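# Sort faulty pump bottles into the grey tray

## Task

Five empty pump bottles are on the table, and one or two of them have a defective pump whose head stays down after being pressed. Place every defective bottle inside the grey tray, and leave every working bottle upright on the table surface and not in the tray. Nothing may count as done if only the robot is holding it there at the end. Open the grippers and pull the arms away when finished, and everything must settle and stop moving shortly afterward.

## Robot and tools

Robot: two 6-joint arms (left_arm and right_arm), each ending in a parallel two-finger gripper. In the shared scene frame the origin lies on the tabletop midway between the arms, +x points out over the table, +z points up, and left_arm sits on the +y side. The names left and right refer to the arms, not to image sides. Arm roots: left_arm at (+0.064, +0.308, 0) m, quat_wxyz (+1.000, 0, 0, -0.011); right_arm at (+0.035, -0.390, 0) m, quat_wxyz (+1.000, 0, 0, +0.009).

Tool execute_actions, argument actions: a list holding at most one entry. An empty list is a LOOK: nothing new is commanded, the current state comes back together with pictures. An entry with rows is an ACT: rows is a list of 1 to 15 rows, and steps (1 to 15, default 15) is how many control steps of 1/30 s it runs; one row is used per step and the final row repeats if rows run out. An ACT needs at least 5 steps. An entry with only steps (up to 300) is a WAIT, which commands nothing and returns once that many steps have passed since the previous result, counting the time spent replying. Optional pictures: true attaches camera images to a result that would otherwise lack them.

Each row has exactly 14 numbers, always for both arms even if one is idle: left_arm waist, shoulder, elbow, forearm roll, wrist pitch, wrist roll, gripper opening, then the same seven for right_arm. The six joint values are absolute target angles in radians, in the same form the Joint positions line prints them, not offsets. Stated ranges per arm: waist -6.283 to 6.283, shoulder -2.304 to 2.304, elbow -4.224 to 0.061, forearm roll -6.283 to 6.283, wrist pitch -2.164 to 2.164, wrist roll -6.283 to 6.283. A target more than 0.010 rad beyond a range end, and farther out than that joint's last reported angle, makes the whole call refused and nothing is sent. True ends may differ by up to 0.010 rad; a target past the real end is clipped there and the result says "joint sent to its limit" (possibly about an earlier action still running). Missing that line does not prove more travel exists. Opening is an absolute value from -1 (closed) to +1 (fully open).

Motion limits: each joint target moves at most 3.14 rad/s, takes 0.16 s to accelerate, and all joints of an arm are slowed together so they arrive at once. Each step the target is clamped to within 0.623 rad of the measured angle, and if the targets would place the gripper more than 70 mm from where it is, all are pulled back toward the measured angles. So large moves take several calls. Between calls the arms keep heading to the last row sent until they stall or a step is HELD; then only a new action moves them on. Each result is captured 5 steps before the action ends, and those remaining steps run while you compose the next reply; the simulation keeps running during replies.

Results: the state line gives, per arm, end_effector_position (m) and end_effector_quat_wxyz in the scene frame plus linear and angular velocities; the printed position may be off, more at long reach. The point it names sits between the finger pads when closed, roughly 2 cm short of the fingertips; fingers point along the gripper's +z and close along its y, and the tips advance about 10 mm along +z when closing. Joint positions and Joint velocities list each arm's six joints (rad, rad/s) then pad gap (m; 0.084 fully open). grip_measured is the measured opening on the command scale. Joint torques are raw drive outputs with per-unit offset, scale and noise. "joint command not followed" means the clearance check altered or blocked joint targets on some steps; HELD marks steps where your row was not (fully) sent.

Gripping: to hold something, command an opening well under grip_measured; lower means harder squeeze, up to about 24 N per pad for objects up to about 6 cm. Fast closing can overpress. Re-sending grip_measured still holds lightly on narrow parts; wider parts may slip. Loose objects or held parts may occasionally be tugged or pushed by outside forces.

Faults: if contact torque reaches a joint's load limit (N m: waist 56.4, shoulder 56.4, elbow 47, forearm roll 25.3, wrist pitch 17.8, wrist roll 17.8; held weight included), that arm backs off, halts 10 s and drops the rest of the call. Holding loads heats motors; MOTOR HOT appears from 65 °C and at 80 °C an OVER-TEMPERATURE FAULT brakes that arm until it cools. Avoid arm-to-arm collisions or pressing, hard pushes, drops, slams, and anything leaving the table.

zoom_image: camera (cam_head_left, cam_head_right, cam_left_wrist, cam_right_wrist, each 672x504) and region [x0, y0, x1, y1] in pixels from the top-left, at most 504 by 504; it enlarges that camera's latest image. Wrist camera frame: +z forward, +x image right, +y image down.

read_manual (section "licences") only returns licence text. finished_scene with scene = the current scene number ends and grades the scene irreversibly; call it only after releasing, retreating and letting bottles settle. Replying without any tool call also ends things.

Suggested order: look, press each bottle's pump head gently from above, check whether it springs back, move the stuck ones gently into the tray, keep good bottles upright, open and withdraw.

Each tool is called after "Request:" as name([rows], argument=value, ...), one row to a line, values as JSON.

## Session

Request:
execute_actions(actions=[])

Scene clock: 0.00 s of 5100.00 s.
left_arm: end_effector_position=(+0.1246, +0.0125, +0.2449) grip_measured=+1.00 end_effector_quat_wxyz=(-0.039, +0.045, +0.996, +0.065) end_effector_velocity=(-0.000, -0.000, +0.000) end_effector_angular_velocity=(-0.001, +0.000, -0.000) | right_arm: end_effector_position=(+0.6358, -0.3762, +0.2514) grip_measured=+1.00 end_effector_quat_wxyz=(-0.001, +1.000, +0.010, +0.001) end_effector_velocity=(-0.000, -0.000, -0.001) end_effector_angular_velocity=(-0.001, +0.001, -0.000)
Joint positions: left_arm=[-1.316  0.07  -0.531 -0.057 -0.748  1.94   0.084] | right_arm=[ 0.003 -0.53  -1.292  0.003 -0.759 -0.001  0.084]
Joint velocities: left_arm=[-0.001  0.001  0.    -0.001  0.     0.    -0.   ] | right_arm=[-0.001 -0.001  0.    -0.001  0.    -0.     0.   ]
Joint torques (N m, as the arm reports them, + toward a larger angle): no reading

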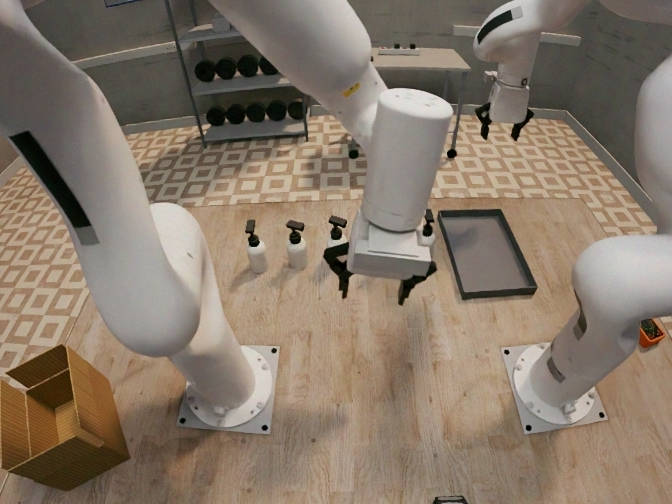

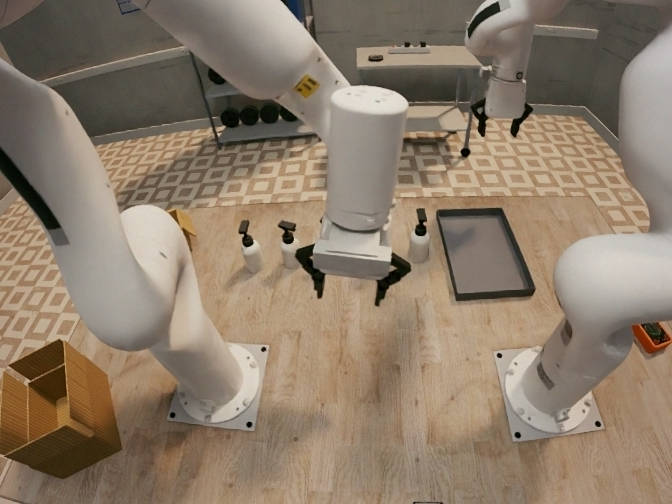

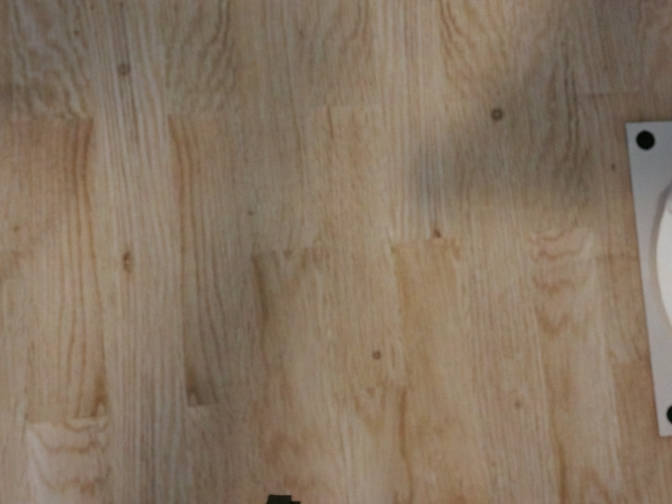

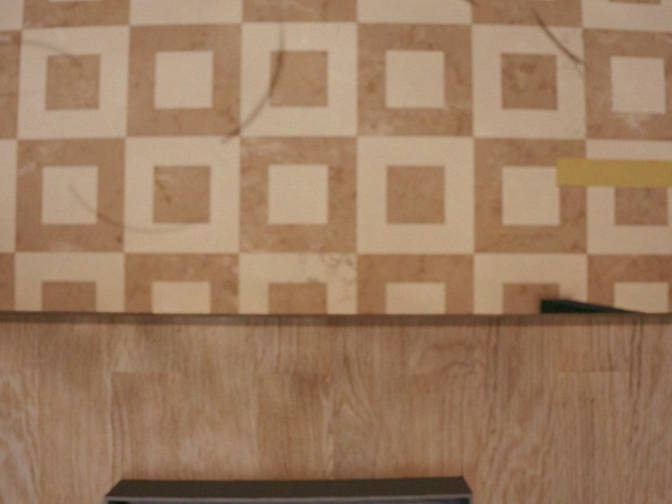

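Request:
execute_actions([
  {"rows":[[-0.7,0.1,-0.65,0,-0.75,1.3,-1,0.003,-0.53,-1.292,0.003,-0.759,0,-1]]},
])

Request:
execute_actions([
  {"rows":[[0.9,0,-0.7,0,-0.7,0.5,-1,0.3,-0.4,-1.4,0,-1,0.3,-1]]},
])

Request:
execute_actions([
  {"steps":25},
])

Request:
execute_actions([
  {"rows":[[0.9,0,-0.7,0,-0.7,0.5,-1,0.75,-0.3,-1.5,0,-1.2,0.75,-1]]},
])

Request:
execute_actions([
  {"steps":15},
], pictures=true)

Scene clock: 0.53 s of 5100.00 s.
left_arm: end_effector_position=(+0.2164, +0.0174, +0.2666) grip_measured=-0.45 end_effector_quat_wxyz=(-0.022, -0.213, +0.976, +0.037) end_effector_velocity=(+0.386, +0.081, +0.094) end_effector_angular_velocity=(-0.134, -0.252, +2.152) | right_arm: end_effector_position=(+0.6358, -0.3762, +0.2514) grip_measured=-0.45 end_effector_quat_wxyz=(-0.001, +1.000, +0.010, +0.001) end_effector_velocity=(+0.000, +0.001, +0.000) end_effector_angular_velocity=(-0.000, -0.001, +0.001)
Joint positions: left_arm=[-1.05   0.083 -0.583 -0.032 -0.749  1.665  0.024] | right_arm=[ 0.003 -0.53  -1.292  0.003 -0.759 -0.     0.024]
Joint velocities: left_arm=[ 1.099  0.053 -0.212  0.102 -0.001 -1.137 -0.202] | right_arm=[ 0.001  0.    -0.    -0.     0.     0.    -0.201]
Joint torques (N m, as the arm reports them, + toward a larger angle): left_arm=[  1.67   9.41 -18.94   2.49  -0.04  -0.46] | right_arm=[  0.86  47.3  -30.16   2.25  -0.36  -0.66]
Steps of this call (steps 1 to 6: nothing new was sent; steps 7 to 16: the first 10 steps of this action). Readings (joint positions):
7: left_arm=[-1.316 0.070 -0.531 -0.057 -0.748 1.940] | right_arm=[0.003 -0.530 -1.292 0.003 -0.759 -0.001]
8: left_arm=[-1.313 0.070 -0.532 -0.056 -0.748 1.936] | right_arm=[0.003 -0.530 -1.292 0.003 -0.759 -0.001]
10: left_arm=[-1.276 0.072 -0.538 -0.053 -0.749 1.897] | right_arm=[0.003 -0.530 -1.292 0.003 -0.759 -0.000]
14: left_arm=[-1.124 0.079 -0.568 -0.039 -0.749 1.742] | right_arm=[0.003 -0.530 -1.292 0.003 -0.759 -0.000]
16: the state above

Scene clock: 1.03 s of 5100.00 s.
left_arm: end_effector_position=(+0.3808, +0.1232, +0.2849) grip_measured=-1.00 end_effector_quat_wxyz=(+0.004, +0.685, -0.728, -0.007) end_effector_velocity=(+0.239, +0.327, -0.009) end_effector_angular_velocity=(+0.012, -0.031, +2.167) | right_arm: end_effector_position=(+0.6249, -0.2822, +0.3170) grip_measured=-1.00 end_effector_quat_wxyz=(-0.001, +1.000, +0.010, +0.001) end_effector_velocity=(-0.085, +0.354, +0.254) end_effector_angular_velocity=(-0.004, +0.001, +0.005)
Joint positions: left_arm=[-0.505  0.054 -0.659 -0.006 -0.728  1.11   0.   ] | right_arm=[ 0.161 -0.461 -1.35   0.001 -0.887  0.16   0.   ]
Joint velocities: left_arm=[ 1.09  -0.109 -0.08   0.013  0.055 -1.086  0.   ] | right_arm=[ 0.608  0.268 -0.22  -0.007 -0.489  0.608  0.   ]
Joint torques (N m, as the arm reports them, + toward a larger angle): left_arm=[  3.49   7.88 -20.3    1.18   0.22  -0.06] | right_arm=[ -1.13  45.74 -30.65   2.76  -0.16  -0.8 ]
Steps of this call (steps 1 to 5: the last 5 steps of your previous action; steps 6 to 15: the first 10 steps of this action). Readings (joint positions):
6: left_arm=[-0.835 0.093 -0.624 -0.012 -0.749 1.441] | right_arm=[0.003 -0.530 -1.292 0.003 -0.759 0.000]
7: left_arm=[-0.799 0.094 -0.630 -0.010 -0.749 1.404] | right_arm=[0.005 -0.529 -1.293 0.003 -0.762 0.004]
9: left_arm=[-0.725 0.083 -0.639 -0.009 -0.742 1.330] | right_arm=[0.036 -0.517 -1.303 0.002 -0.789 0.037]
13: left_arm=[-0.578 0.062 -0.653 -0.007 -0.732 1.183] | right_arm=[0.121 -0.478 -1.335 0.002 -0.854 0.119]
15: the state above

Scene clock: 1.87 s of 5100.00 s.
left_arm: end_effector_position=(+0.4227, +0.4467, +0.2813) grip_measured=-1.00 end_effector_quat_wxyz=(+0.001, +0.992, -0.126, -0.001) end_effector_velocity=(-0.138, +0.384, -0.002) end_effector_angular_velocity=(+0.005, -0.007, +1.307) | right_arm: end_effector_position=(+0.5971, -0.2046, +0.3747) grip_measured=-1.00 end_effector_quat_wxyz=(+0.000, +1.000, +0.009, -0.000) end_effector_velocity=(-0.000, +0.001, +0.001) end_effector_angular_velocity=(+0.001, -0.002, +0.001)
Joint positions: left_arm=[ 0.39   0.011 -0.692 -0.001 -0.706  0.622  0.   ] | right_arm=[ 0.3 -0.4 -1.4 -0.  -1.   0.3  0. ]
Joint velocities: left_arm=[ 1.059 -0.023 -0.018  0.003  0.014 -0.25   0.   ] | right_arm=[ 0.002  0.001 -0.001  0.    -0.001  0.     0.   ]
Joint torques (N m, as the arm reports them, + toward a larger angle): left_arm=[  1.24  10.74 -19.33   1.36   0.4   -0.41] | right_arm=[  1.41  42.88 -32.11   2.75  -0.36  -0.72]
Kept back: nothing.
Steps of this call (steps 1 to 5: the last 5 steps of your previous action; steps 6 to 25: the robot went on to your last target). Readings (joint positions):
1: left_arm=[-0.468 0.051 -0.661 -0.006 -0.727 1.074] | right_arm=[0.182 -0.452 -1.357 0.001 -0.904 0.180]
2: left_arm=[-0.432 0.048 -0.664 -0.005 -0.725 1.038] | right_arm=[0.202 -0.443 -1.364 0.001 -0.920 0.200]
4: left_arm=[-0.359 0.042 -0.668 -0.005 -0.722 0.972] | right_arm=[0.242 -0.425 -1.379 0.001 -0.953 0.241]
8: left_arm=[-0.215 0.032 -0.675 -0.004 -0.717 0.864] | right_arm=[0.288 -0.405 -1.396 0.000 -0.990 0.287]
25: the state above

Scene clock: 2.20 s of 5100.00 s.
left_arm: end_effector_position=(+0.3550, +0.5643, +0.2806) grip_measured=-1.00 end_effector_quat_wxyz=(+0.000, +0.996, +0.092, -0.000) end_effector_velocity=(-0.263, +0.312, -0.003) end_effector_angular_velocity=(+0.004, -0.002, +1.300) | right_arm: end_effector_position=(+0.5492, -0.1121, +0.4153) grip_measured=-1.00 end_effector_quat_wxyz=(-0.000, +1.000, +0.009, +0.000) end_effector_velocity=(-0.222, +0.340, +0.160) end_effector_angular_velocity=(+0.002, -0.005, +0.008)
Joint positions: left_arm=[ 0.742  0.003 -0.697 -0.    -0.702  0.538  0.   ] | right_arm=[ 0.477 -0.361 -1.439  0.    -1.079  0.477  0.   ]
Joint velocities: left_arm=[ 1.051 -0.024 -0.017  0.003  0.012 -0.25   0.   ] | right_arm=[ 0.694  0.155 -0.155 -0.001 -0.305  0.686  0.   ]
Joint torques (N m, as the arm reports them, + toward a larger angle): left_arm=[  8.46  11.68 -18.9    3.46   0.24  -0.3 ] | right_arm=[  1.18  43.52 -33.1    2.74  -0.48  -0.66]
Steps of this call (steps 1 to 10: the first 10 steps of this action). Readings (joint positions):
1: left_arm=[0.425 0.010 -0.692 -0.001 -0.705 0.614] | right_arm=[0.300 -0.400 -1.400 -0.000 -1.000 0.300]
2: left_arm=[0.460 0.009 -0.693 -0.001 -0.705 0.605] | right_arm=[0.302 -0.400 -1.400 -0.000 -1.002 0.304]
4: left_arm=[0.531 0.008 -0.694 -0.001 -0.704 0.588] | right_arm=[0.335 -0.393 -1.407 -0.000 -1.017 0.339]
8: left_arm=[0.672 0.005 -0.696 -0.001 -0.703 0.555] | right_arm=[0.431 -0.371 -1.429 0.000 -1.058 0.431]
10: the state above

Scene clock: 2.70 s of 5100.00 s.
left_arm: end_effector_position=(+0.3124, +0.6076, +0.2803) grip_measured=-1.00 end_effector_quat_wxyz=(+0.000, +0.982, +0.188, -0.000) end_effector_velocity=(-0.003, +0.002, +0.000) end_effector_angular_velocity=(-0.000, +0.001, +0.012) | right_arm: end_effector_position=(+0.4459, +0.0016, +0.4759) grip_measured=-1.00 end_effector_quat_wxyz=(+0.000, +1.000, +0.009, -0.000) end_effector_velocity=(-0.029, +0.021, +0.009) end_effector_angular_velocity=(-0.010, +0.009, -0.012)
Joint positions: left_arm=[ 0.899  0.    -0.7   -0.    -0.7    0.5    0.   ] | right_arm=[ 0.743 -0.302 -1.498 -0.    -1.197  0.743  0.   ]
Joint velocities: left_arm=[ 0.01   0.     0.     0.    -0.001 -0.002  0.   ] | right_arm=[ 0.063  0.008 -0.011 -0.001 -0.032  0.075  0.   ]
Joint torques (N m, as the arm reports them, + toward a larger angle): left_arm=[  4.05  12.27 -19.9    2.28   0.15  -0.39] | right_arm=[  0.79  37.61 -32.46   2.7   -0.2   -0.89]
Kept back: nothing.
Steps of this call (steps 1 to 5: the last 5 steps of your previous action; steps 6 to 15: the robot went on to your last target). Readings (joint positions):
1: left_arm=[0.777 0.003 -0.698 -0.000 -0.701 0.529] | right_arm=[0.500 -0.356 -1.445 0.000 -1.089 0.500]
2: left_arm=[0.811 0.002 -0.699 -0.000 -0.701 0.521] | right_arm=[0.523 -0.350 -1.450 0.000 -1.099 0.523]
4: left_arm=[0.860 0.001 -0.699 0.000 -0.701 0.510] | right_arm=[0.569 -0.340 -1.460 0.000 -1.120 0.569]
8: left_arm=[0.890 0.000 -0.700 -0.000 -0.700 0.502] | right_arm=[0.662 -0.319 -1.481 0.000 -1.161 0.662]
15: the state above

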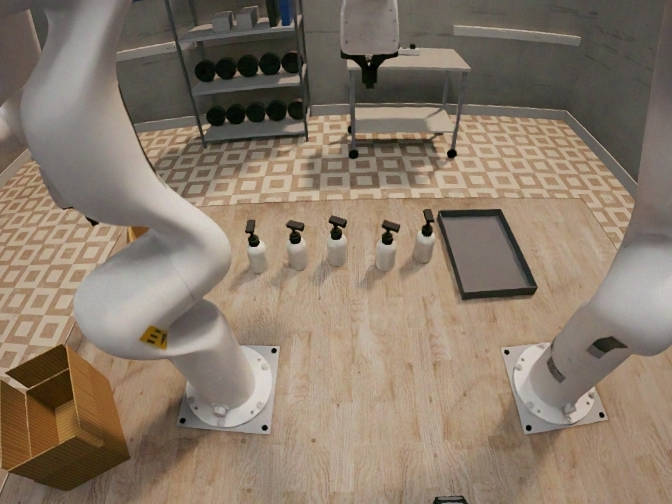

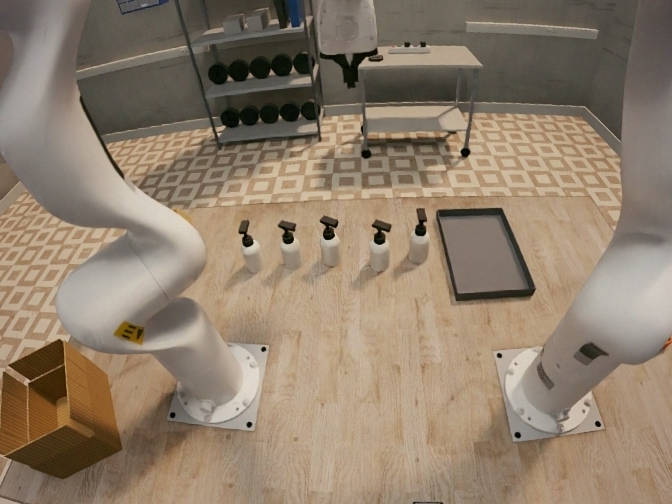

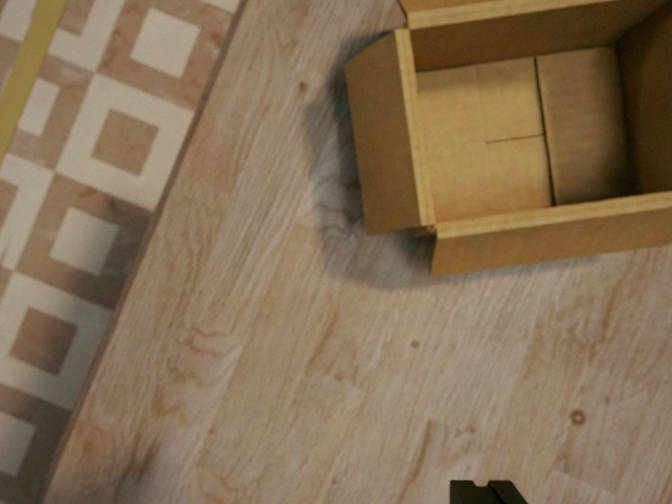

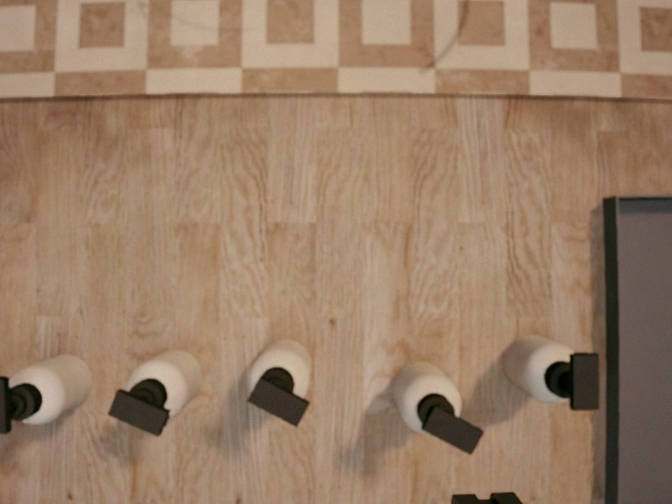

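Request:
execute_actions([
  {"rows":[[-0.071,0.03,-0.56,0,-0.59,-0.071,-1,0.545,-0.289,-0.842,0,-0.553,0.545,-1]]},
])

Request:
execute_actions([
  {"steps":22},
])

Request:
execute_actions([
  {"rows":[[-0.071,-0.02,-0.527,0,-0.507,-0.071,-1,0.545,-0.289,-0.842,0,-0.553,0.545,-1]],"steps":10},
], pictures=true)

Scene clock: 3.77 s of 5100.00 s.
left_arm: end_effector_position=(+0.3682, +0.5280, +0.2649) grip_measured=-1.00 end_effector_quat_wxyz=(+0.000, +0.986, +0.165, -0.000) end_effector_velocity=(+0.197, -0.354, -0.051) end_effector_angular_velocity=(+0.001, -0.001, -0.373) | right_arm: end_effector_position=(+0.4579, -0.0344, +0.3817) grip_measured=-1.00 end_effector_quat_wxyz=(-0.000, +1.000, +0.009, +0.000) end_effector_velocity=(+0.019, -0.184, -0.382) end_effector_angular_velocity=(-0.007, +0.007, -0.003)
Joint positions: left_arm=[ 0.646  0.011 -0.649 -0.    -0.66   0.293  0.   ] | right_arm=[ 0.681 -0.296 -1.281 -0.    -0.983  0.681  0.   ]
Joint velocities: left_arm=[-1.072  0.037  0.172  0.     0.136 -0.699  0.   ] | right_arm=[-0.276  0.012  0.887 -0.001  0.865 -0.272  0.   ]
Joint torques (N m, as the arm reports them, + toward a larger angle): left_arm=[  4.81   8.47 -18.9    2.46  -0.26  -0.13] | right_arm=[  2.55  39.23 -31.23   2.52  -0.45  -0.71]
Steps of this call (steps 1 to 15: the robot went on to your last target; steps 16 to 22: nothing new was sent; steps 23 to 32: the first 10 steps of this action). Readings (joint positions):
23: left_arm=[0.900 0.000 -0.700 0.000 -0.700 0.500] | right_arm=[0.750 -0.300 -1.500 -0.000 -1.200 0.750]
24: left_arm=[0.897 0.000 -0.699 0.000 -0.699 0.497] | right_arm=[0.749 -0.300 -1.497 0.000 -1.196 0.749]
26: left_arm=[0.861 0.002 -0.691 0.000 -0.692 0.461] | right_arm=[0.738 -0.297 -1.462 0.000 -1.159 0.736]
30: left_arm=[0.717 0.008 -0.661 -0.000 -0.670 0.343] | right_arm=[0.699 -0.297 -1.340 -0.000 -1.041 0.699]
32: the state above

Scene clock: 4.50 s of 5100.00 s.
left_arm: end_effector_position=(+0.4130, +0.2810, +0.2393) grip_measured=-1.00 end_effector_quat_wxyz=(+0.000, +1.000, -0.007, -0.000) end_effector_velocity=(-0.008, -0.048, -0.004) end_effector_angular_velocity=(+0.000, -0.003, -0.062) | right_arm: end_effector_position=(+0.4272, -0.1417, +0.2108) grip_measured=-1.00 end_effector_quat_wxyz=(-0.000, +1.000, +0.009, +0.000) end_effector_velocity=(-0.004, -0.007, -0.008) end_effector_angular_velocity=(-0.001, +0.001, -0.002)
Joint positions: left_arm=[-0.057  0.03  -0.562 -0.    -0.591 -0.064  0.   ] | right_arm=[ 0.546 -0.289 -0.845  0.    -0.555  0.546  0.   ]
Joint velocities: left_arm=[-0.139  0.005  0.016  0.001  0.014 -0.077  0.   ] | right_arm=[-0.008 -0.001  0.023 -0.     0.022 -0.007  0.   ]
Joint torques (N m, as the arm reports them, + toward a larger angle): left_arm=[  8.44  11.25 -20.44   1.32   0.44  -0.35] | right_arm=[  1.26  34.38 -27.28   2.51  -0.33  -0.82]
Kept back: nothing.
Steps of this call (steps 1 to 5: the last 5 steps of your previous action; steps 6 to 22: the robot went on to your last target). Readings (joint positions):
1: left_arm=[0.610 0.012 -0.644 -0.000 -0.656 0.270] | right_arm=[0.672 -0.296 -1.251 -0.000 -0.954 0.672]
2: left_arm=[0.574 0.013 -0.638 -0.000 -0.652 0.249] | right_arm=[0.662 -0.296 -1.222 -0.000 -0.926 0.663]
4: left_arm=[0.502 0.015 -0.629 -0.000 -0.644 0.210] | right_arm=[0.644 -0.295 -1.162 -0.000 -0.868 0.644]
8: left_arm=[0.355 0.019 -0.611 -0.000 -0.630 0.138] | right_arm=[0.607 -0.293 -1.044 -0.000 -0.751 0.608]
22: the state above

Scene clock: 4.67 s of 5100.00 s.
left_arm: end_effector_position=(+0.4101, +0.2774, +0.2212) grip_measured=-1.00 end_effector_quat_wxyz=(-0.000, +1.000, -0.010, -0.000) end_effector_velocity=(-0.061, -0.004, -0.173) end_effector_angular_velocity=(+0.009, +0.117, -0.012) | right_arm: end_effector_position=(+0.4267, -0.1423, +0.2099) grip_measured=-1.00 end_effector_quat_wxyz=(-0.000, +1.000, +0.009, +0.000) end_effector_velocity=(-0.001, -0.001, -0.002) end_effector_angular_velocity=(-0.001, +0.002, -0.000)
Joint positions: left_arm=[-0.068 -0.    -0.54   0.    -0.54  -0.07   0.   ] | right_arm=[ 0.545 -0.289 -0.843  0.    -0.553  0.545  0.   ]
Joint velocities: left_arm=[-0.026 -0.287  0.211 -0.002  0.38  -0.012  0.   ] | right_arm=[-0.001 -0.001  0.005  0.001  0.004 -0.001  0.   ]
Joint torques (N m, as the arm reports them, + toward a larger angle): left_arm=[  4.69  23.81 -24.13   1.4    0.35  -0.44] | right_arm=[  1.01  33.97 -26.97   2.21  -0.34  -0.75]
Steps of this call (steps 1 to 5: the first 5 steps of this action). Readings (joint positions):
1: left_arm=[-0.061 0.030 -0.561 0.000 -0.591 -0.066] | right_arm=[0.546 -0.289 -0.844 0.000 -0.554 0.545]
2: left_arm=[-0.063 0.028 -0.560 0.000 -0.587 -0.068] | right_arm=[0.546 -0.289 -0.844 0.000 -0.554 0.545]
4: left_arm=[-0.067 0.011 -0.548 0.000 -0.556 -0.069] | right_arm=[0.545 -0.289 -0.843 0.000 -0.554 0.545]
5: the state above

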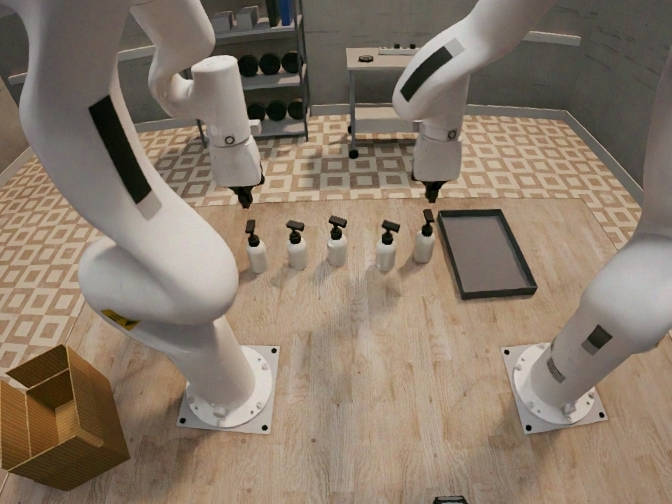

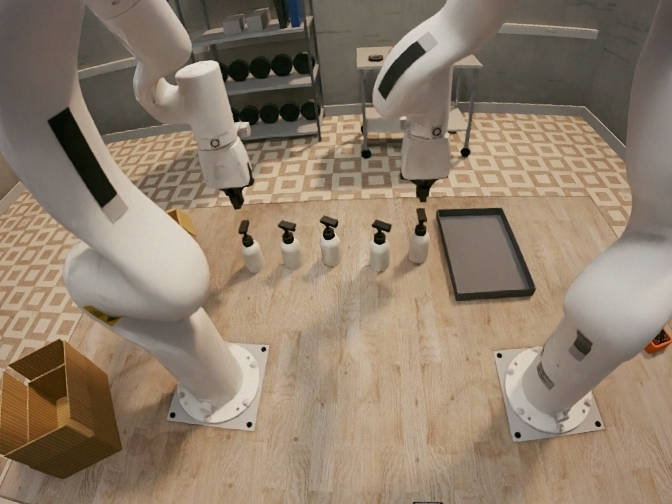

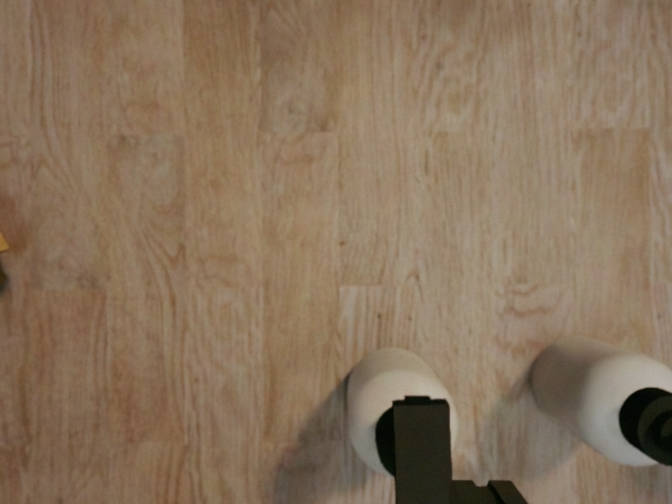

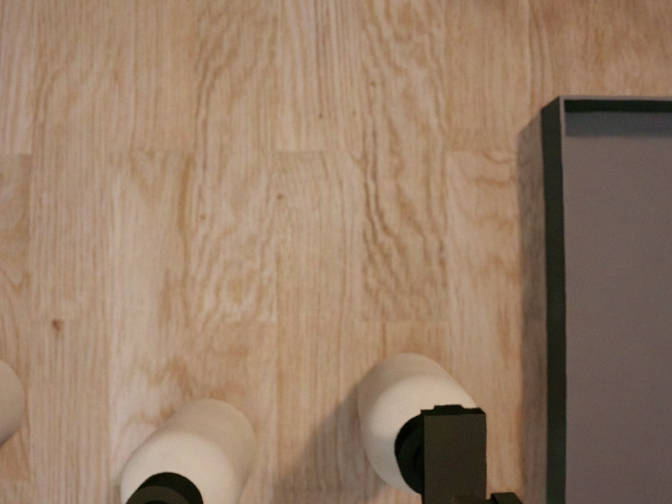

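Request:
execute_actions([
  {"rows":[[-0.071,-0.13,-0.508,0,-0.378,-0.071,-1,0.545,-0.37,-0.828,0,-0.458,0.545,-1],[-0.071,-0.13,-0.508,0,-0.378,-0.071,-1,0.545,-0.37,-0.828,0,-0.458,0.545,-1],[-0.071,-0.13,-0.508,0,-0.378,-0.071,-1,0.545,-0.37,-0.828,0,-0.458,0.545,-1],[-0.071,-0.13,-0.508,0,-0.378,-0.071,-1,0.545,-0.37,-0.828,0,-0.458,0.545,-1],[-0.071,-0.13,-0.508,0,-0.378,-0.071,-1,0.545,-0.37,-0.828,0,-0.458,0.545,-1],[-0.071,-0.13,-0.508,0,-0.378,-0.071,-1,0.545,-0.37,-0.828,0,-0.458,0.545,-1],[-0.071,-0.16,-0.503,0,-0.343,-0.071,-1,0.545,-0.395,-0.823,0,-0.428,0.545,-1],[-0.071,-0.16,-0.503,0,-0.343,-0.071,-1,0.545,-0.395,-0.823,0,-0.428,0.545,-1],[-0.071,-0.193,-0.497,0,-0.304,-0.071,-1,0.545,-0.418,-0.819,0,-0.401,0.545,-1]]},
])

Request:
execute_actions([
  {"rows":[[-0.071,-0.193,-0.497,0,-0.304,-0.071,-1,0.545,-0.418,-0.819,0,-0.401,0.545,-1]],"steps":10},
])

Request:
execute_actions([
  {"rows":[[-0.071,-0.02,-0.527,0,-0.507,-0.071,-1,0.545,-0.289,-0.842,0,-0.553,0.545,-1]],"steps":13},
])

Request:
execute_actions([
  {"rows":[[-0.331,-0.095,-0.606,0,-0.511,-0.331,-1,0.734,-0.382,-0.97,0,-0.588,0.734,-1]]},
])

Request:
execute_actions([
  {"steps":6},
], pictures=true)

Request:
zoom_image(camera="cam_head_left", region=[200,150,480,290])

Scene clock: 5.57 s of 5100.00 s.
left_arm: end_effector_position=(+0.4094, +0.2764, +0.1606) grip_measured=-1.00 end_effector_quat_wxyz=(+0.000, +1.000, -0.011, +0.000) end_effector_velocity=(+0.005, -0.000, -0.171) end_effector_angular_velocity=(-0.003, -0.040, -0.002) | right_arm: end_effector_position=(+0.4276, -0.1419, +0.1608) grip_measured=-1.00 end_effector_quat_wxyz=(-0.000, +1.000, +0.009, +0.000) end_effector_velocity=(+0.003, +0.002, -0.172) end_effector_angular_velocity=(+0.015, -0.023, +0.001)
Joint positions: left_arm=[-0.071 -0.143 -0.506  0.    -0.363 -0.071  0.   ] | right_arm=[ 0.545 -0.382 -0.826  0.    -0.443  0.545  0.   ]
Joint velocities: left_arm=[ 0.    -0.438  0.065  0.001  0.544  0.001  0.   ] | right_arm=[ 0.001 -0.335  0.053 -0.     0.416 -0.     0.   ]
Joint torques (N m, as the arm reports them, + toward a larger angle): left_arm=[  1.69   4.8  -14.07   2.14   0.09  -0.24] | right_arm=[  0.93  27.36 -22.05   2.11  -0.52  -0.74]
Steps of this call (steps 1 to 5: the last 5 steps of your previous action; steps 6 to 17: the robot went on to your last target; steps 18 to 27: the first 10 steps of this action). Readings (joint positions):
18: left_arm=[-0.071 -0.020 -0.527 0.000 -0.507 -0.071] | right_arm=[0.545 -0.289 -0.842 0.000 -0.553 0.545]
19: left_arm=[-0.071 -0.022 -0.527 0.000 -0.503 -0.071] | right_arm=[0.545 -0.291 -0.842 0.000 -0.549 0.545]
21: left_arm=[-0.071 -0.051 -0.523 0.000 -0.467 -0.071] | right_arm=[0.545 -0.317 -0.838 0.000 -0.516 0.545]
25: left_arm=[-0.071 -0.118 -0.509 -0.000 -0.395 -0.071] | right_arm=[0.545 -0.364 -0.828 -0.000 -0.467 0.545]
27: the state above

Scene clock: 5.90 s of 5100.00 s.
left_arm: end_effector_position=(+0.4093, +0.2764, +0.1427) grip_measured=-1.00 end_effector_quat_wxyz=(+0.000, +1.000, -0.011, +0.001) end_effector_velocity=(+0.001, +0.000, -0.005) end_effector_angular_velocity=(-0.001, -0.005, +0.002) | right_arm: end_effector_position=(+0.4278, -0.1417, +0.1449) grip_measured=-1.00 end_effector_quat_wxyz=(-0.001, +1.000, +0.009, +0.001) end_effector_velocity=(+0.000, -0.000, -0.006) end_effector_angular_velocity=(+0.001, -0.002, -0.001)
Joint positions: left_arm=[-0.071 -0.189 -0.5   -0.    -0.308 -0.071  0.   ] | right_arm=[ 0.545 -0.414 -0.822  0.    -0.405  0.545  0.   ]
Joint velocities: left_arm=[ 0.001 -0.013  0.001 -0.001  0.019  0.     0.   ] | right_arm=[-0.001 -0.011  0.002 -0.     0.016 -0.     0.   ]
Joint torques (N m, as the arm reports them, + toward a larger angle): left_arm=[ 4.08  0.92 -5.19  2.39  1.84 -0.28] | right_arm=[-0.23  5.52 -4.33  2.12  1.85 -0.79]
Steps of this call (steps 1 to 5: the last 5 steps of your previous action; steps 6 to 10: the first 5 steps of this action). Readings (joint positions):
6: left_arm=[-0.071 -0.187 -0.500 -0.000 -0.311 -0.071] | right_arm=[0.545 -0.412 -0.822 0.000 -0.407 0.545]
7: left_arm=[-0.071 -0.188 -0.500 -0.000 -0.310 -0.071] | right_arm=[0.545 -0.413 -0.822 0.000 -0.407 0.545]
9: left_arm=[-0.071 -0.189 -0.500 -0.000 -0.308 -0.071] | right_arm=[0.545 -0.414 -0.822 0.000 -0.405 0.545]
10: the state above

Scene clock: 6.33 s of 5100.00 s.
left_arm: end_effector_position=(+0.4095, +0.2764, +0.1962) grip_measured=-1.00 end_effector_quat_wxyz=(+0.000, +1.000, -0.011, +0.002) end_effector_velocity=(+0.005, -0.001, +0.176) end_effector_angular_velocity=(-0.003, -0.035, +0.001) | right_arm: end_effector_position=(+0.4276, -0.1420, +0.1988) grip_measured=-1.00 end_effector_quat_wxyz=(-0.001, +1.000, +0.009, +0.002) end_effector_velocity=(-0.005, -0.003, +0.131) end_effector_angular_velocity=(-0.004, +0.006, -0.000)
Joint positions: left_arm=[-0.071 -0.053 -0.52   0.    -0.464 -0.071  0.   ] | right_arm=[ 0.545 -0.309 -0.837  0.    -0.525  0.545  0.   ]
Joint velocities: left_arm=[-0.     0.422 -0.093 -0.    -0.48  -0.001  0.   ] | right_arm=[ 0.     0.245 -0.052 -0.    -0.305  0.001  0.   ]
Joint torques (N m, as the arm reports them, + toward a larger angle): left_arm=[  2.69  -7.99 -12.09   0.86   0.37  -0.22] | right_arm=[  0.56  14.86 -20.36   2.14  -0.42  -0.78]
Steps of this call (steps 1 to 5: the last 5 steps of your previous action; steps 6 to 13: the first 8 steps of this action). Readings (joint positions):
6: left_arm=[-0.071 -0.191 -0.499 -0.000 -0.305 -0.071] | right_arm=[0.545 -0.414 -0.821 0.000 -0.402 0.545]
7: left_arm=[-0.071 -0.189 -0.500 -0.000 -0.308 -0.071] | right_arm=[0.545 -0.413 -0.821 0.000 -0.405 0.545]
9: left_arm=[-0.071 -0.162 -0.500 0.000 -0.345 -0.071] | right_arm=[0.545 -0.388 -0.821 -0.000 -0.440 0.545]
13: the state above

Scene clock: 6.83 s of 5100.00 s.
left_arm: end_effector_position=(+0.4172, +0.1916, +0.2093) grip_measured=-1.00 end_effector_quat_wxyz=(-0.000, +1.000, -0.012, -0.000) end_effector_velocity=(-0.004, -0.156, +0.000) end_effector_angular_velocity=(+0.001, +0.002, +0.013) | right_arm: end_effector_position=(+0.4082, -0.0540, +0.2097) grip_measured=-1.00 end_effector_quat_wxyz=(+0.000, +1.000, +0.011, -0.000) end_effector_velocity=(-0.038, +0.122, +0.004) end_effector_angular_velocity=(-0.002, +0.001, -0.020)
Joint positions: left_arm=[-0.298 -0.086 -0.596 -0.    -0.51  -0.295  0.   ] | right_arm=[ 0.715 -0.373 -0.956  0.    -0.583  0.712  0.   ]
Joint velocities: left_arm=[-0.4   -0.109 -0.119 -0.    -0.013 -0.413  0.   ] | right_arm=[ 0.231 -0.11  -0.163 -0.    -0.055  0.251  0.   ]
Joint torques (N m, as the arm reports them, + toward a larger angle): left_arm=[ 12.67  17.98 -15.18   1.43   0.35   0.29] | right_arm=[ -9.01  44.99 -23.94   2.18  -0.68  -0.9 ]
Steps of this call (steps 1 to 5: the last 5 steps of your previous action; steps 6 to 15: the first 10 steps of this action). Readings (joint positions):
6: left_arm=[-0.071 -0.025 -0.525 0.000 -0.502 -0.071] | right_arm=[0.545 -0.292 -0.841 -0.000 -0.550 0.545]
7: left_arm=[-0.074 -0.024 -0.526 0.000 -0.504 -0.075] | right_arm=[0.548 -0.293 -0.843 -0.000 -0.551 0.549]
9: left_arm=[-0.110 -0.034 -0.538 0.000 -0.506 -0.114] | right_arm=[0.582 -0.309 -0.867 -0.000 -0.559 0.586]
13: left_arm=[-0.255 -0.074 -0.583 -0.000 -0.509 -0.253] | right_arm=[0.689 -0.361 -0.938 0.000 -0.578 0.687]
15: the state above

Scene clock: 7.03 s of 5100.00 s.
left_arm: end_effector_position=(+0.4168, +0.1804, +0.2095) grip_measured=-1.00 end_effector_quat_wxyz=(-0.000, +1.000, -0.010, -0.000) end_effector_velocity=(-0.000, -0.015, +0.000) end_effector_angular_velocity=(-0.000, -0.001, +0.003) | right_arm: end_effector_position=(+0.4057, -0.0451, +0.2101) grip_measured=-1.00 end_effector_quat_wxyz=(+0.000, +1.000, +0.009, -0.000) end_effector_velocity=(-0.004, +0.012, +0.000) end_effector_angular_velocity=(-0.001, -0.000, -0.002)
Joint positions: left_arm=[-0.327 -0.094 -0.605  0.    -0.511 -0.327  0.   ] | right_arm=[ 0.731 -0.381 -0.968 -0.    -0.588  0.732  0.   ]
Joint velocities: left_arm=[-0.039 -0.01  -0.012  0.    -0.001 -0.042  0.   ] | right_arm=[ 0.023 -0.011 -0.016 -0.002 -0.006  0.026  0.   ]
Joint torques (N m, as the arm reports them, + toward a larger angle): left_arm=[  2.69  10.05 -18.01   2.5    0.55  -0.17] | right_arm=[ -0.85  38.69 -27.91   2.23  -0.44  -0.69]
Kept back: nothing.
Steps of this call (steps 1 to 5: the last 5 steps of your previous action; step 6: the robot went on to your last target). Readings (joint positions):
1: left_arm=[-0.308 -0.089 -0.599 -0.000 -0.510 -0.306] | right_arm=[0.721 -0.376 -0.960 0.000 -0.585 0.719]
2: left_arm=[-0.315 -0.091 -0.601 -0.000 -0.510 -0.314] | right_arm=[0.724 -0.377 -0.963 0.000 -0.586 0.723]
4: left_arm=[-0.323 -0.093 -0.603 -0.000 -0.511 -0.323] | right_arm=[0.729 -0.380 -0.966 -0.000 -0.587 0.729]
6: the state above

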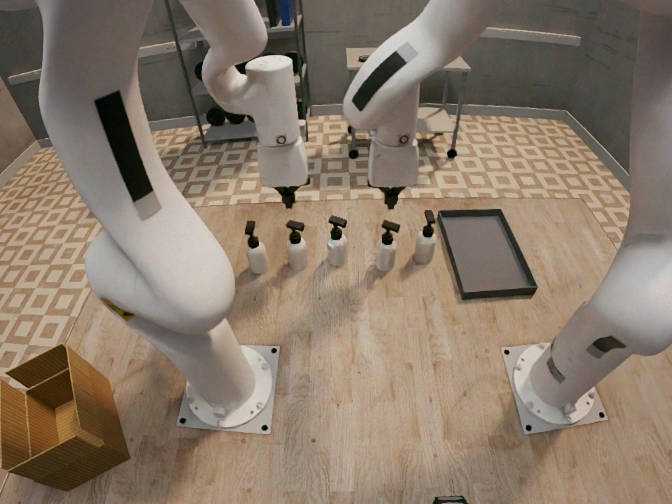

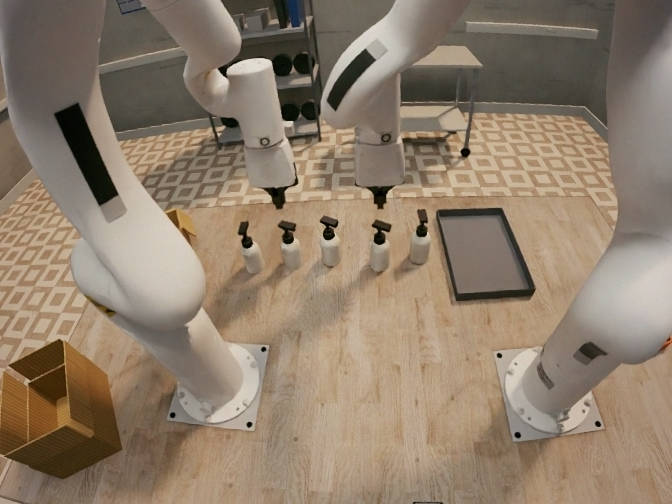

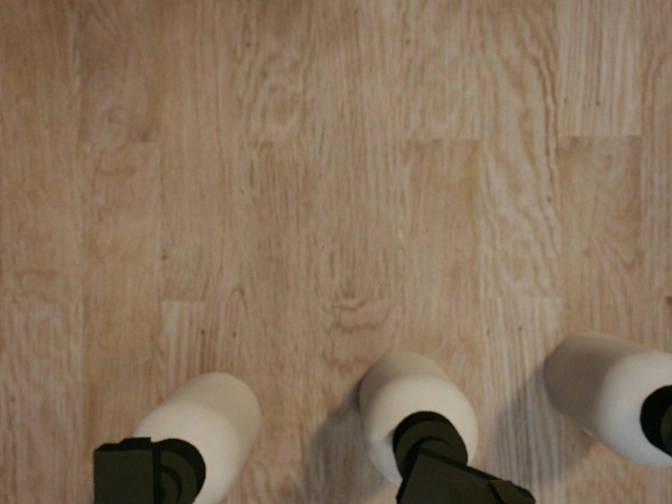

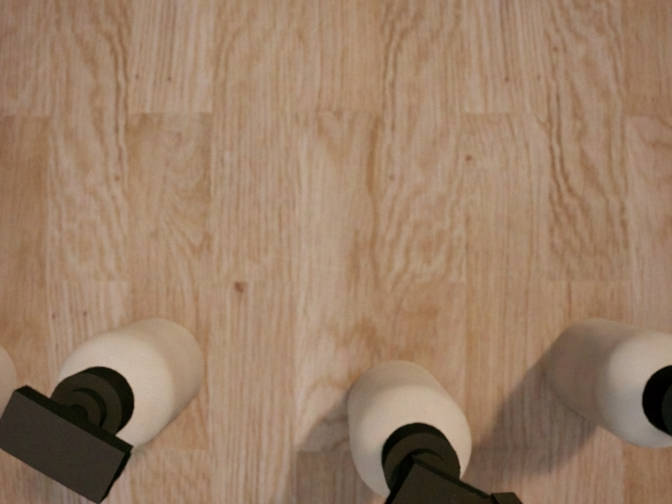

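Region (200, 150, 480, 290) of cam_head_left's 672x504 image, scaled by 1.800, with more detail than that image has.

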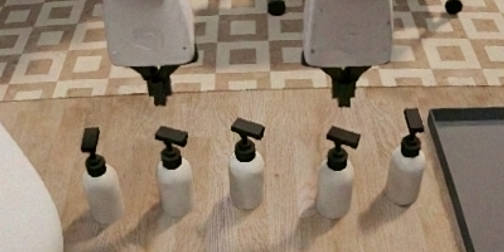

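Request:
execute_actions([
  {"rows":[[-0.331,-0.2,-0.588,0,-0.388,-0.331,-1,0.742,-0.46,-0.955,0,-0.495,0.742,-1],[-0.331,-0.2,-0.588,0,-0.388,-0.331,-1,0.742,-0.46,-0.955,0,-0.495,0.742,-1],[-0.331,-0.2,-0.588,0,-0.388,-0.331,-1,0.742,-0.46,-0.955,0,-0.495,0.742,-1],[-0.331,-0.2,-0.588,0,-0.388,-0.331,-1,0.742,-0.46,-0.955,0,-0.495,0.742,-1],[-0.331,-0.2,-0.588,0,-0.388,-0.331,-1,0.742,-0.46,-0.955,0,-0.495,0.742,-1],[-0.331,-0.2,-0.588,0,-0.388,-0.331,-1,0.742,-0.46,-0.955,0,-0.495,0.742,-1],[-0.331,-0.228,-0.583,0,-0.355,-0.331,-1,0.742,-0.48,-0.951,0,-0.471,0.742,-1],[-0.331,-0.228,-0.583,0,-0.355,-0.331,-1,0.742,-0.48,-0.951,0,-0.471,0.742,-1],[-0.331,-0.255,-0.579,0,-0.324,-0.331,-1,0.742,-0.503,-0.946,0,-0.443,0.742,-1]]},
])

Request:
execute_actions([
  {"rows":[[-0.331,-0.255,-0.579,0,-0.324,-0.331,-1,0.742,-0.503,-0.946,0,-0.443,0.742,-1]],"steps":10},
])

Request:
execute_actions([
  {"rows":[[-0.331,-0.095,-0.606,0,-0.511,-0.331,-1,0.742,-0.382,-0.97,0,-0.588,0.742,-1]],"steps":13},
])

Request:
execute_actions([
  {"rows":[[-0.548,-0.217,-0.751,0,-0.534,-0.548,-1,0.3,-0.2,-0.9,0,-0.7,0.3,-1]]},
])

Request:
execute_actions([
  {"steps":8},
], pictures=true)

Request:
zoom_image(camera="cam_head_left", region=[200,150,480,290])

Scene clock: 7.90 s of 5100.00 s.
left_arm: end_effector_position=(+0.4179, +0.1782, +0.1589) grip_measured=-1.00 end_effector_quat_wxyz=(+0.000, +1.000, -0.011, +0.000) end_effector_velocity=(+0.003, -0.001, -0.167) end_effector_angular_velocity=(-0.010, -0.026, -0.000) | right_arm: end_effector_position=(+0.4032, -0.0401, +0.1596) grip_measured=-1.00 end_effector_quat_wxyz=(-0.000, +1.000, +0.009, +0.000) end_effector_velocity=(+0.007, +0.009, -0.158) end_effector_angular_velocity=(+0.037, -0.039, -0.002)
Joint positions: left_arm=[-0.331 -0.212 -0.586 -0.    -0.374 -0.331  0.   ] | right_arm=[ 0.742 -0.47  -0.953  0.    -0.482  0.741  0.   ]
Joint velocities: left_arm=[-0.001 -0.398  0.056  0.     0.483 -0.     0.   ] | right_arm=[ 0.003 -0.285  0.041 -0.001  0.379  0.006  0.   ]
Joint torques (N m, as the arm reports them, + toward a larger angle): left_arm=[  1.49  10.   -14.7    2.15   0.24  -0.15] | right_arm=[  0.39  27.37 -21.21   2.12  -0.41  -0.71]
Steps of this call (steps 1 to 16: the robot went on to your last target; steps 17 to 26: the first 10 steps of this action). Readings (joint positions):
17: left_arm=[-0.331 -0.095 -0.606 0.000 -0.511 -0.331] | right_arm=[0.734 -0.382 -0.970 -0.000 -0.588 0.734]
18: left_arm=[-0.331 -0.097 -0.606 0.000 -0.507 -0.331] | right_arm=[0.734 -0.384 -0.970 0.000 -0.585 0.734]
20: left_arm=[-0.331 -0.125 -0.602 0.000 -0.471 -0.331] | right_arm=[0.737 -0.409 -0.966 0.000 -0.552 0.737]
24: left_arm=[-0.331 -0.189 -0.589 -0.000 -0.403 -0.331] | right_arm=[0.741 -0.454 -0.955 -0.000 -0.504 0.741]
26: the state above

Scene clock: 8.23 s of 5100.00 s.
left_arm: end_effector_position=(+0.4183, +0.1780, +0.1429) grip_measured=-1.00 end_effector_quat_wxyz=(+0.000, +1.000, -0.011, +0.001) end_effector_velocity=(+0.000, -0.000, -0.005) end_effector_angular_velocity=(-0.001, -0.003, +0.000) | right_arm: end_effector_position=(+0.4037, -0.0393, +0.1444) grip_measured=-1.00 end_effector_quat_wxyz=(-0.002, +1.000, +0.009, +0.002) end_effector_velocity=(+0.000, -0.001, -0.002) end_effector_angular_velocity=(+0.008, -0.009, -0.001)
Joint positions: left_arm=[-0.331 -0.251 -0.582  0.    -0.328 -0.331  0.   ] | right_arm=[ 0.742 -0.498 -0.95   0.    -0.447  0.742  0.   ]
Joint velocities: left_arm=[-0.    -0.012  0.002 -0.     0.018 -0.     0.   ] | right_arm=[-0.001  0.002  0.009 -0.     0.02  -0.     0.   ]
Joint torques (N m, as the arm reports them, + toward a larger angle): left_arm=[ 3.99  1.54 -6.54  2.37  1.81 -0.34] | right_arm=[ 0.23 -1.41  1.31  1.93  1.98 -0.69]
Steps of this call (steps 1 to 5: the last 5 steps of your previous action; steps 6 to 10: the first 5 steps of this action). Readings (joint positions):
6: left_arm=[-0.331 -0.249 -0.582 0.000 -0.331 -0.331] | right_arm=[0.742 -0.496 -0.950 0.000 -0.450 0.742]
7: left_arm=[-0.331 -0.250 -0.582 0.000 -0.330 -0.331] | right_arm=[0.742 -0.497 -0.950 0.000 -0.449 0.742]
9: left_arm=[-0.331 -0.251 -0.582 0.000 -0.328 -0.331] | right_arm=[0.742 -0.498 -0.950 0.000 -0.448 0.742]
10: the state above

Scene clock: 8.67 s of 5100.00 s.
left_arm: end_effector_position=(+0.4184, +0.1780, +0.1969) grip_measured=-1.00 end_effector_quat_wxyz=(+0.001, +1.000, -0.011, +0.002) end_effector_velocity=(+0.002, -0.001, +0.163) end_effector_angular_velocity=(-0.008, -0.023, -0.001) | right_arm: end_effector_position=(+0.4034, -0.0396, +0.1995) grip_measured=-1.00 end_effector_quat_wxyz=(-0.002, +1.000, +0.009, +0.002) end_effector_velocity=(-0.005, -0.005, +0.130) end_effector_angular_velocity=(-0.009, +0.010, -0.000)
Joint positions: left_arm=[-0.331 -0.124 -0.6    0.    -0.473 -0.331  0.   ] | right_arm=[ 0.742 -0.4   -0.966  0.    -0.561  0.742  0.   ]
Joint velocities: left_arm=[-0.     0.363 -0.08   0.    -0.418  0.     0.   ] | right_arm=[-0.     0.22  -0.051  0.    -0.285 -0.     0.   ]
Joint torques (N m, as the arm reports them, + toward a larger angle): left_arm=[  4.69  -4.3  -12.86   2.41   0.05  -0.16] | right_arm=[  1.23  17.88 -19.72   2.37  -0.28  -0.73]
Steps of this call (steps 1 to 5: the last 5 steps of your previous action; steps 6 to 13: the first 8 steps of this action). Readings (joint positions):
6: left_arm=[-0.331 -0.253 -0.581 0.000 -0.325 -0.331] | right_arm=[0.742 -0.497 -0.949 0.000 -0.444 0.742]
7: left_arm=[-0.331 -0.251 -0.581 0.000 -0.328 -0.331] | right_arm=[0.742 -0.496 -0.949 0.000 -0.447 0.742]
9: left_arm=[-0.331 -0.224 -0.581 -0.000 -0.365 -0.331] | right_arm=[0.742 -0.473 -0.949 -0.000 -0.481 0.742]
13: the state above

Scene clock: 9.17 s of 5100.00 s.
left_arm: end_effector_position=(+0.4262, +0.0891, +0.2098) grip_measured=-1.00 end_effector_quat_wxyz=(+0.000, +1.000, -0.012, -0.000) end_effector_velocity=(-0.005, -0.147, +0.000) end_effector_angular_velocity=(+0.003, +0.006, +0.016) | right_arm: end_effector_position=(+0.4507, -0.1316, +0.2392) grip_measured=-1.00 end_effector_quat_wxyz=(+0.000, +1.000, +0.009, -0.000) end_effector_velocity=(+0.152, -0.382, +0.121) end_effector_angular_velocity=(+0.003, -0.005, -0.009)
Joint positions: left_arm=[-0.523 -0.204 -0.734 -0.    -0.53  -0.52   0.   ] | right_arm=[ 0.538 -0.299 -0.937 -0.    -0.638  0.538  0.   ]
Joint velocities: left_arm=[-0.302 -0.163 -0.201 -0.001 -0.044 -0.317  0.   ] | right_arm=[-0.827  0.345  0.127 -0.    -0.212 -0.818  0.   ]
Joint torques (N m, as the arm reports them, + toward a larger angle): left_arm=[ 12.8   18.91 -16.6    1.75   0.34   0.08] | right_arm=[  1.21  35.6  -28.04   2.63  -0.6   -0.85]
Steps of this call (steps 1 to 5: the last 5 steps of your previous action; steps 6 to 15: the first 10 steps of this action). Readings (joint positions):
6: left_arm=[-0.331 -0.099 -0.604 -0.000 -0.507 -0.331] | right_arm=[0.742 -0.385 -0.968 -0.000 -0.585 0.742]
7: left_arm=[-0.334 -0.100 -0.607 -0.000 -0.508 -0.335] | right_arm=[0.739 -0.384 -0.968 0.000 -0.586 0.738]
9: left_arm=[-0.369 -0.119 -0.631 0.000 -0.514 -0.373] | right_arm=[0.705 -0.369 -0.962 0.000 -0.596 0.701]
13: left_arm=[-0.490 -0.186 -0.712 -0.000 -0.526 -0.488] | right_arm=[0.592 -0.322 -0.946 -0.000 -0.624 0.592]
15: the state above

Scene clock: 9.43 s of 5100.00 s.
left_arm: end_effector_position=(+0.4259, +0.0777, +0.2100) grip_measured=-1.00 end_effector_quat_wxyz=(-0.000, +1.000, -0.010, -0.000) end_effector_velocity=(-0.000, -0.008, -0.000) end_effector_angular_velocity=(-0.000, -0.000, -0.001) | right_arm: end_effector_position=(+0.4770, -0.2285, +0.2686) grip_measured=-1.00 end_effector_quat_wxyz=(-0.000, +1.000, +0.008, +0.000) end_effector_velocity=(+0.028, -0.181, +0.055) end_effector_angular_velocity=(+0.002, -0.007, +0.001)
Joint positions: left_arm=[-0.546 -0.216 -0.75   0.    -0.534 -0.546  0.   ] | right_arm=[ 0.332 -0.213 -0.905 -0.    -0.691  0.334  0.   ]
Joint velocities: left_arm=[-0.016 -0.009 -0.011  0.    -0.001 -0.016  0.   ] | right_arm=[-0.383  0.164  0.057 -0.001 -0.099 -0.383  0.   ]
Joint torques (N m, as the arm reports them, + toward a larger angle): left_arm=[  3.18  18.66 -16.85   2.55   0.58  -0.25] | right_arm=[ 15.32  22.07 -28.43   2.82  -0.13  -0.54]
Kept back: nothing.
Steps of this call (steps 1 to 5: the last 5 steps of your previous action; steps 6 to 8: the robot went on to your last target). Readings (joint positions):
1: left_arm=[-0.531 -0.208 -0.739 -0.000 -0.531 -0.529] | right_arm=[0.510 -0.288 -0.933 -0.000 -0.645 0.510]
2: left_arm=[-0.536 -0.211 -0.743 -0.000 -0.532 -0.535] | right_arm=[0.482 -0.276 -0.928 -0.000 -0.653 0.483]
4: left_arm=[-0.542 -0.214 -0.747 -0.000 -0.533 -0.542] | right_arm=[0.427 -0.253 -0.920 -0.000 -0.667 0.427]
8: the state above

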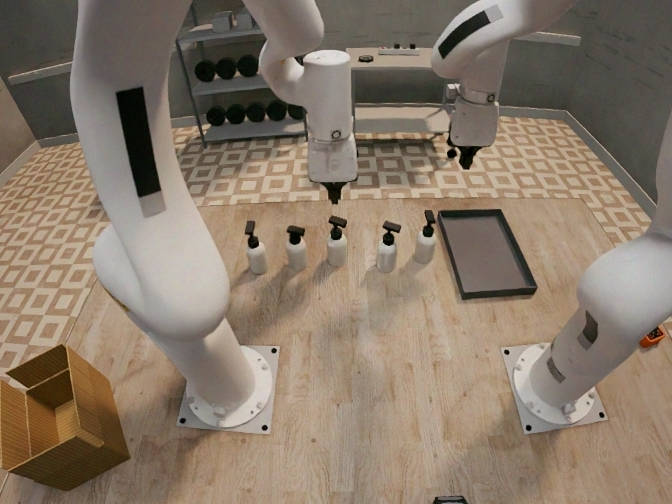

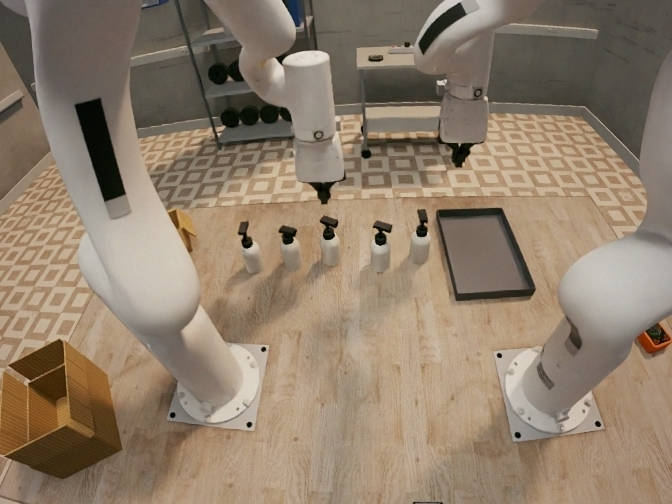

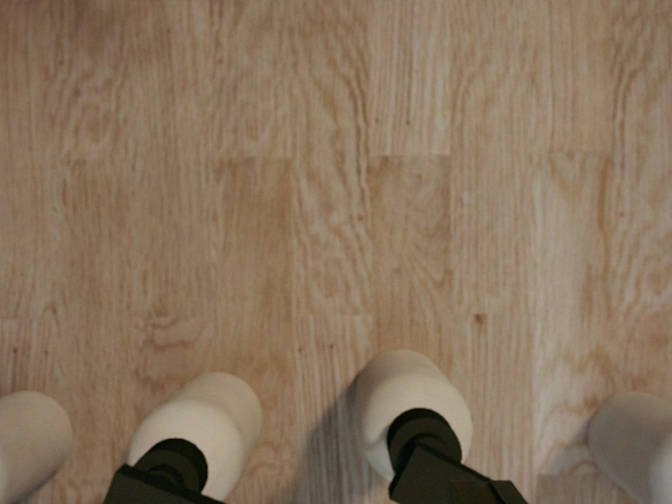

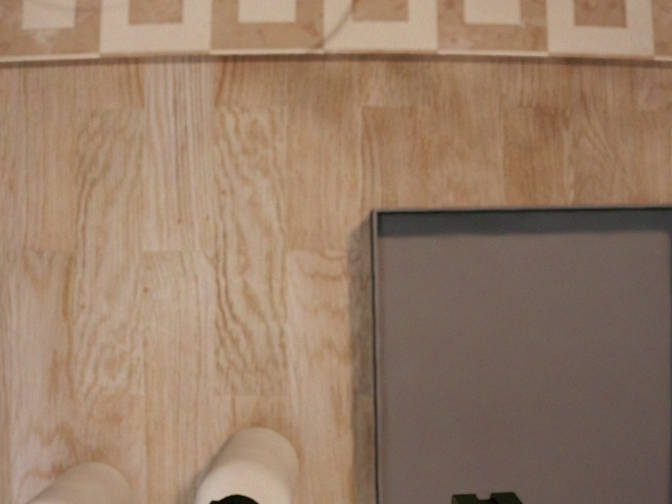

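Region (200, 150, 480, 290) of cam_head_left's 672x504 image, scaled by 1.800, with more detail than that image has.

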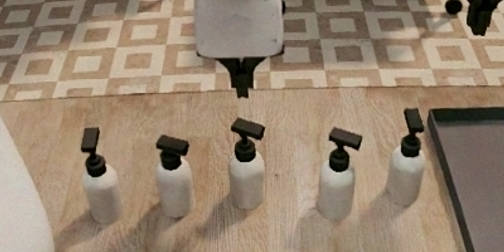

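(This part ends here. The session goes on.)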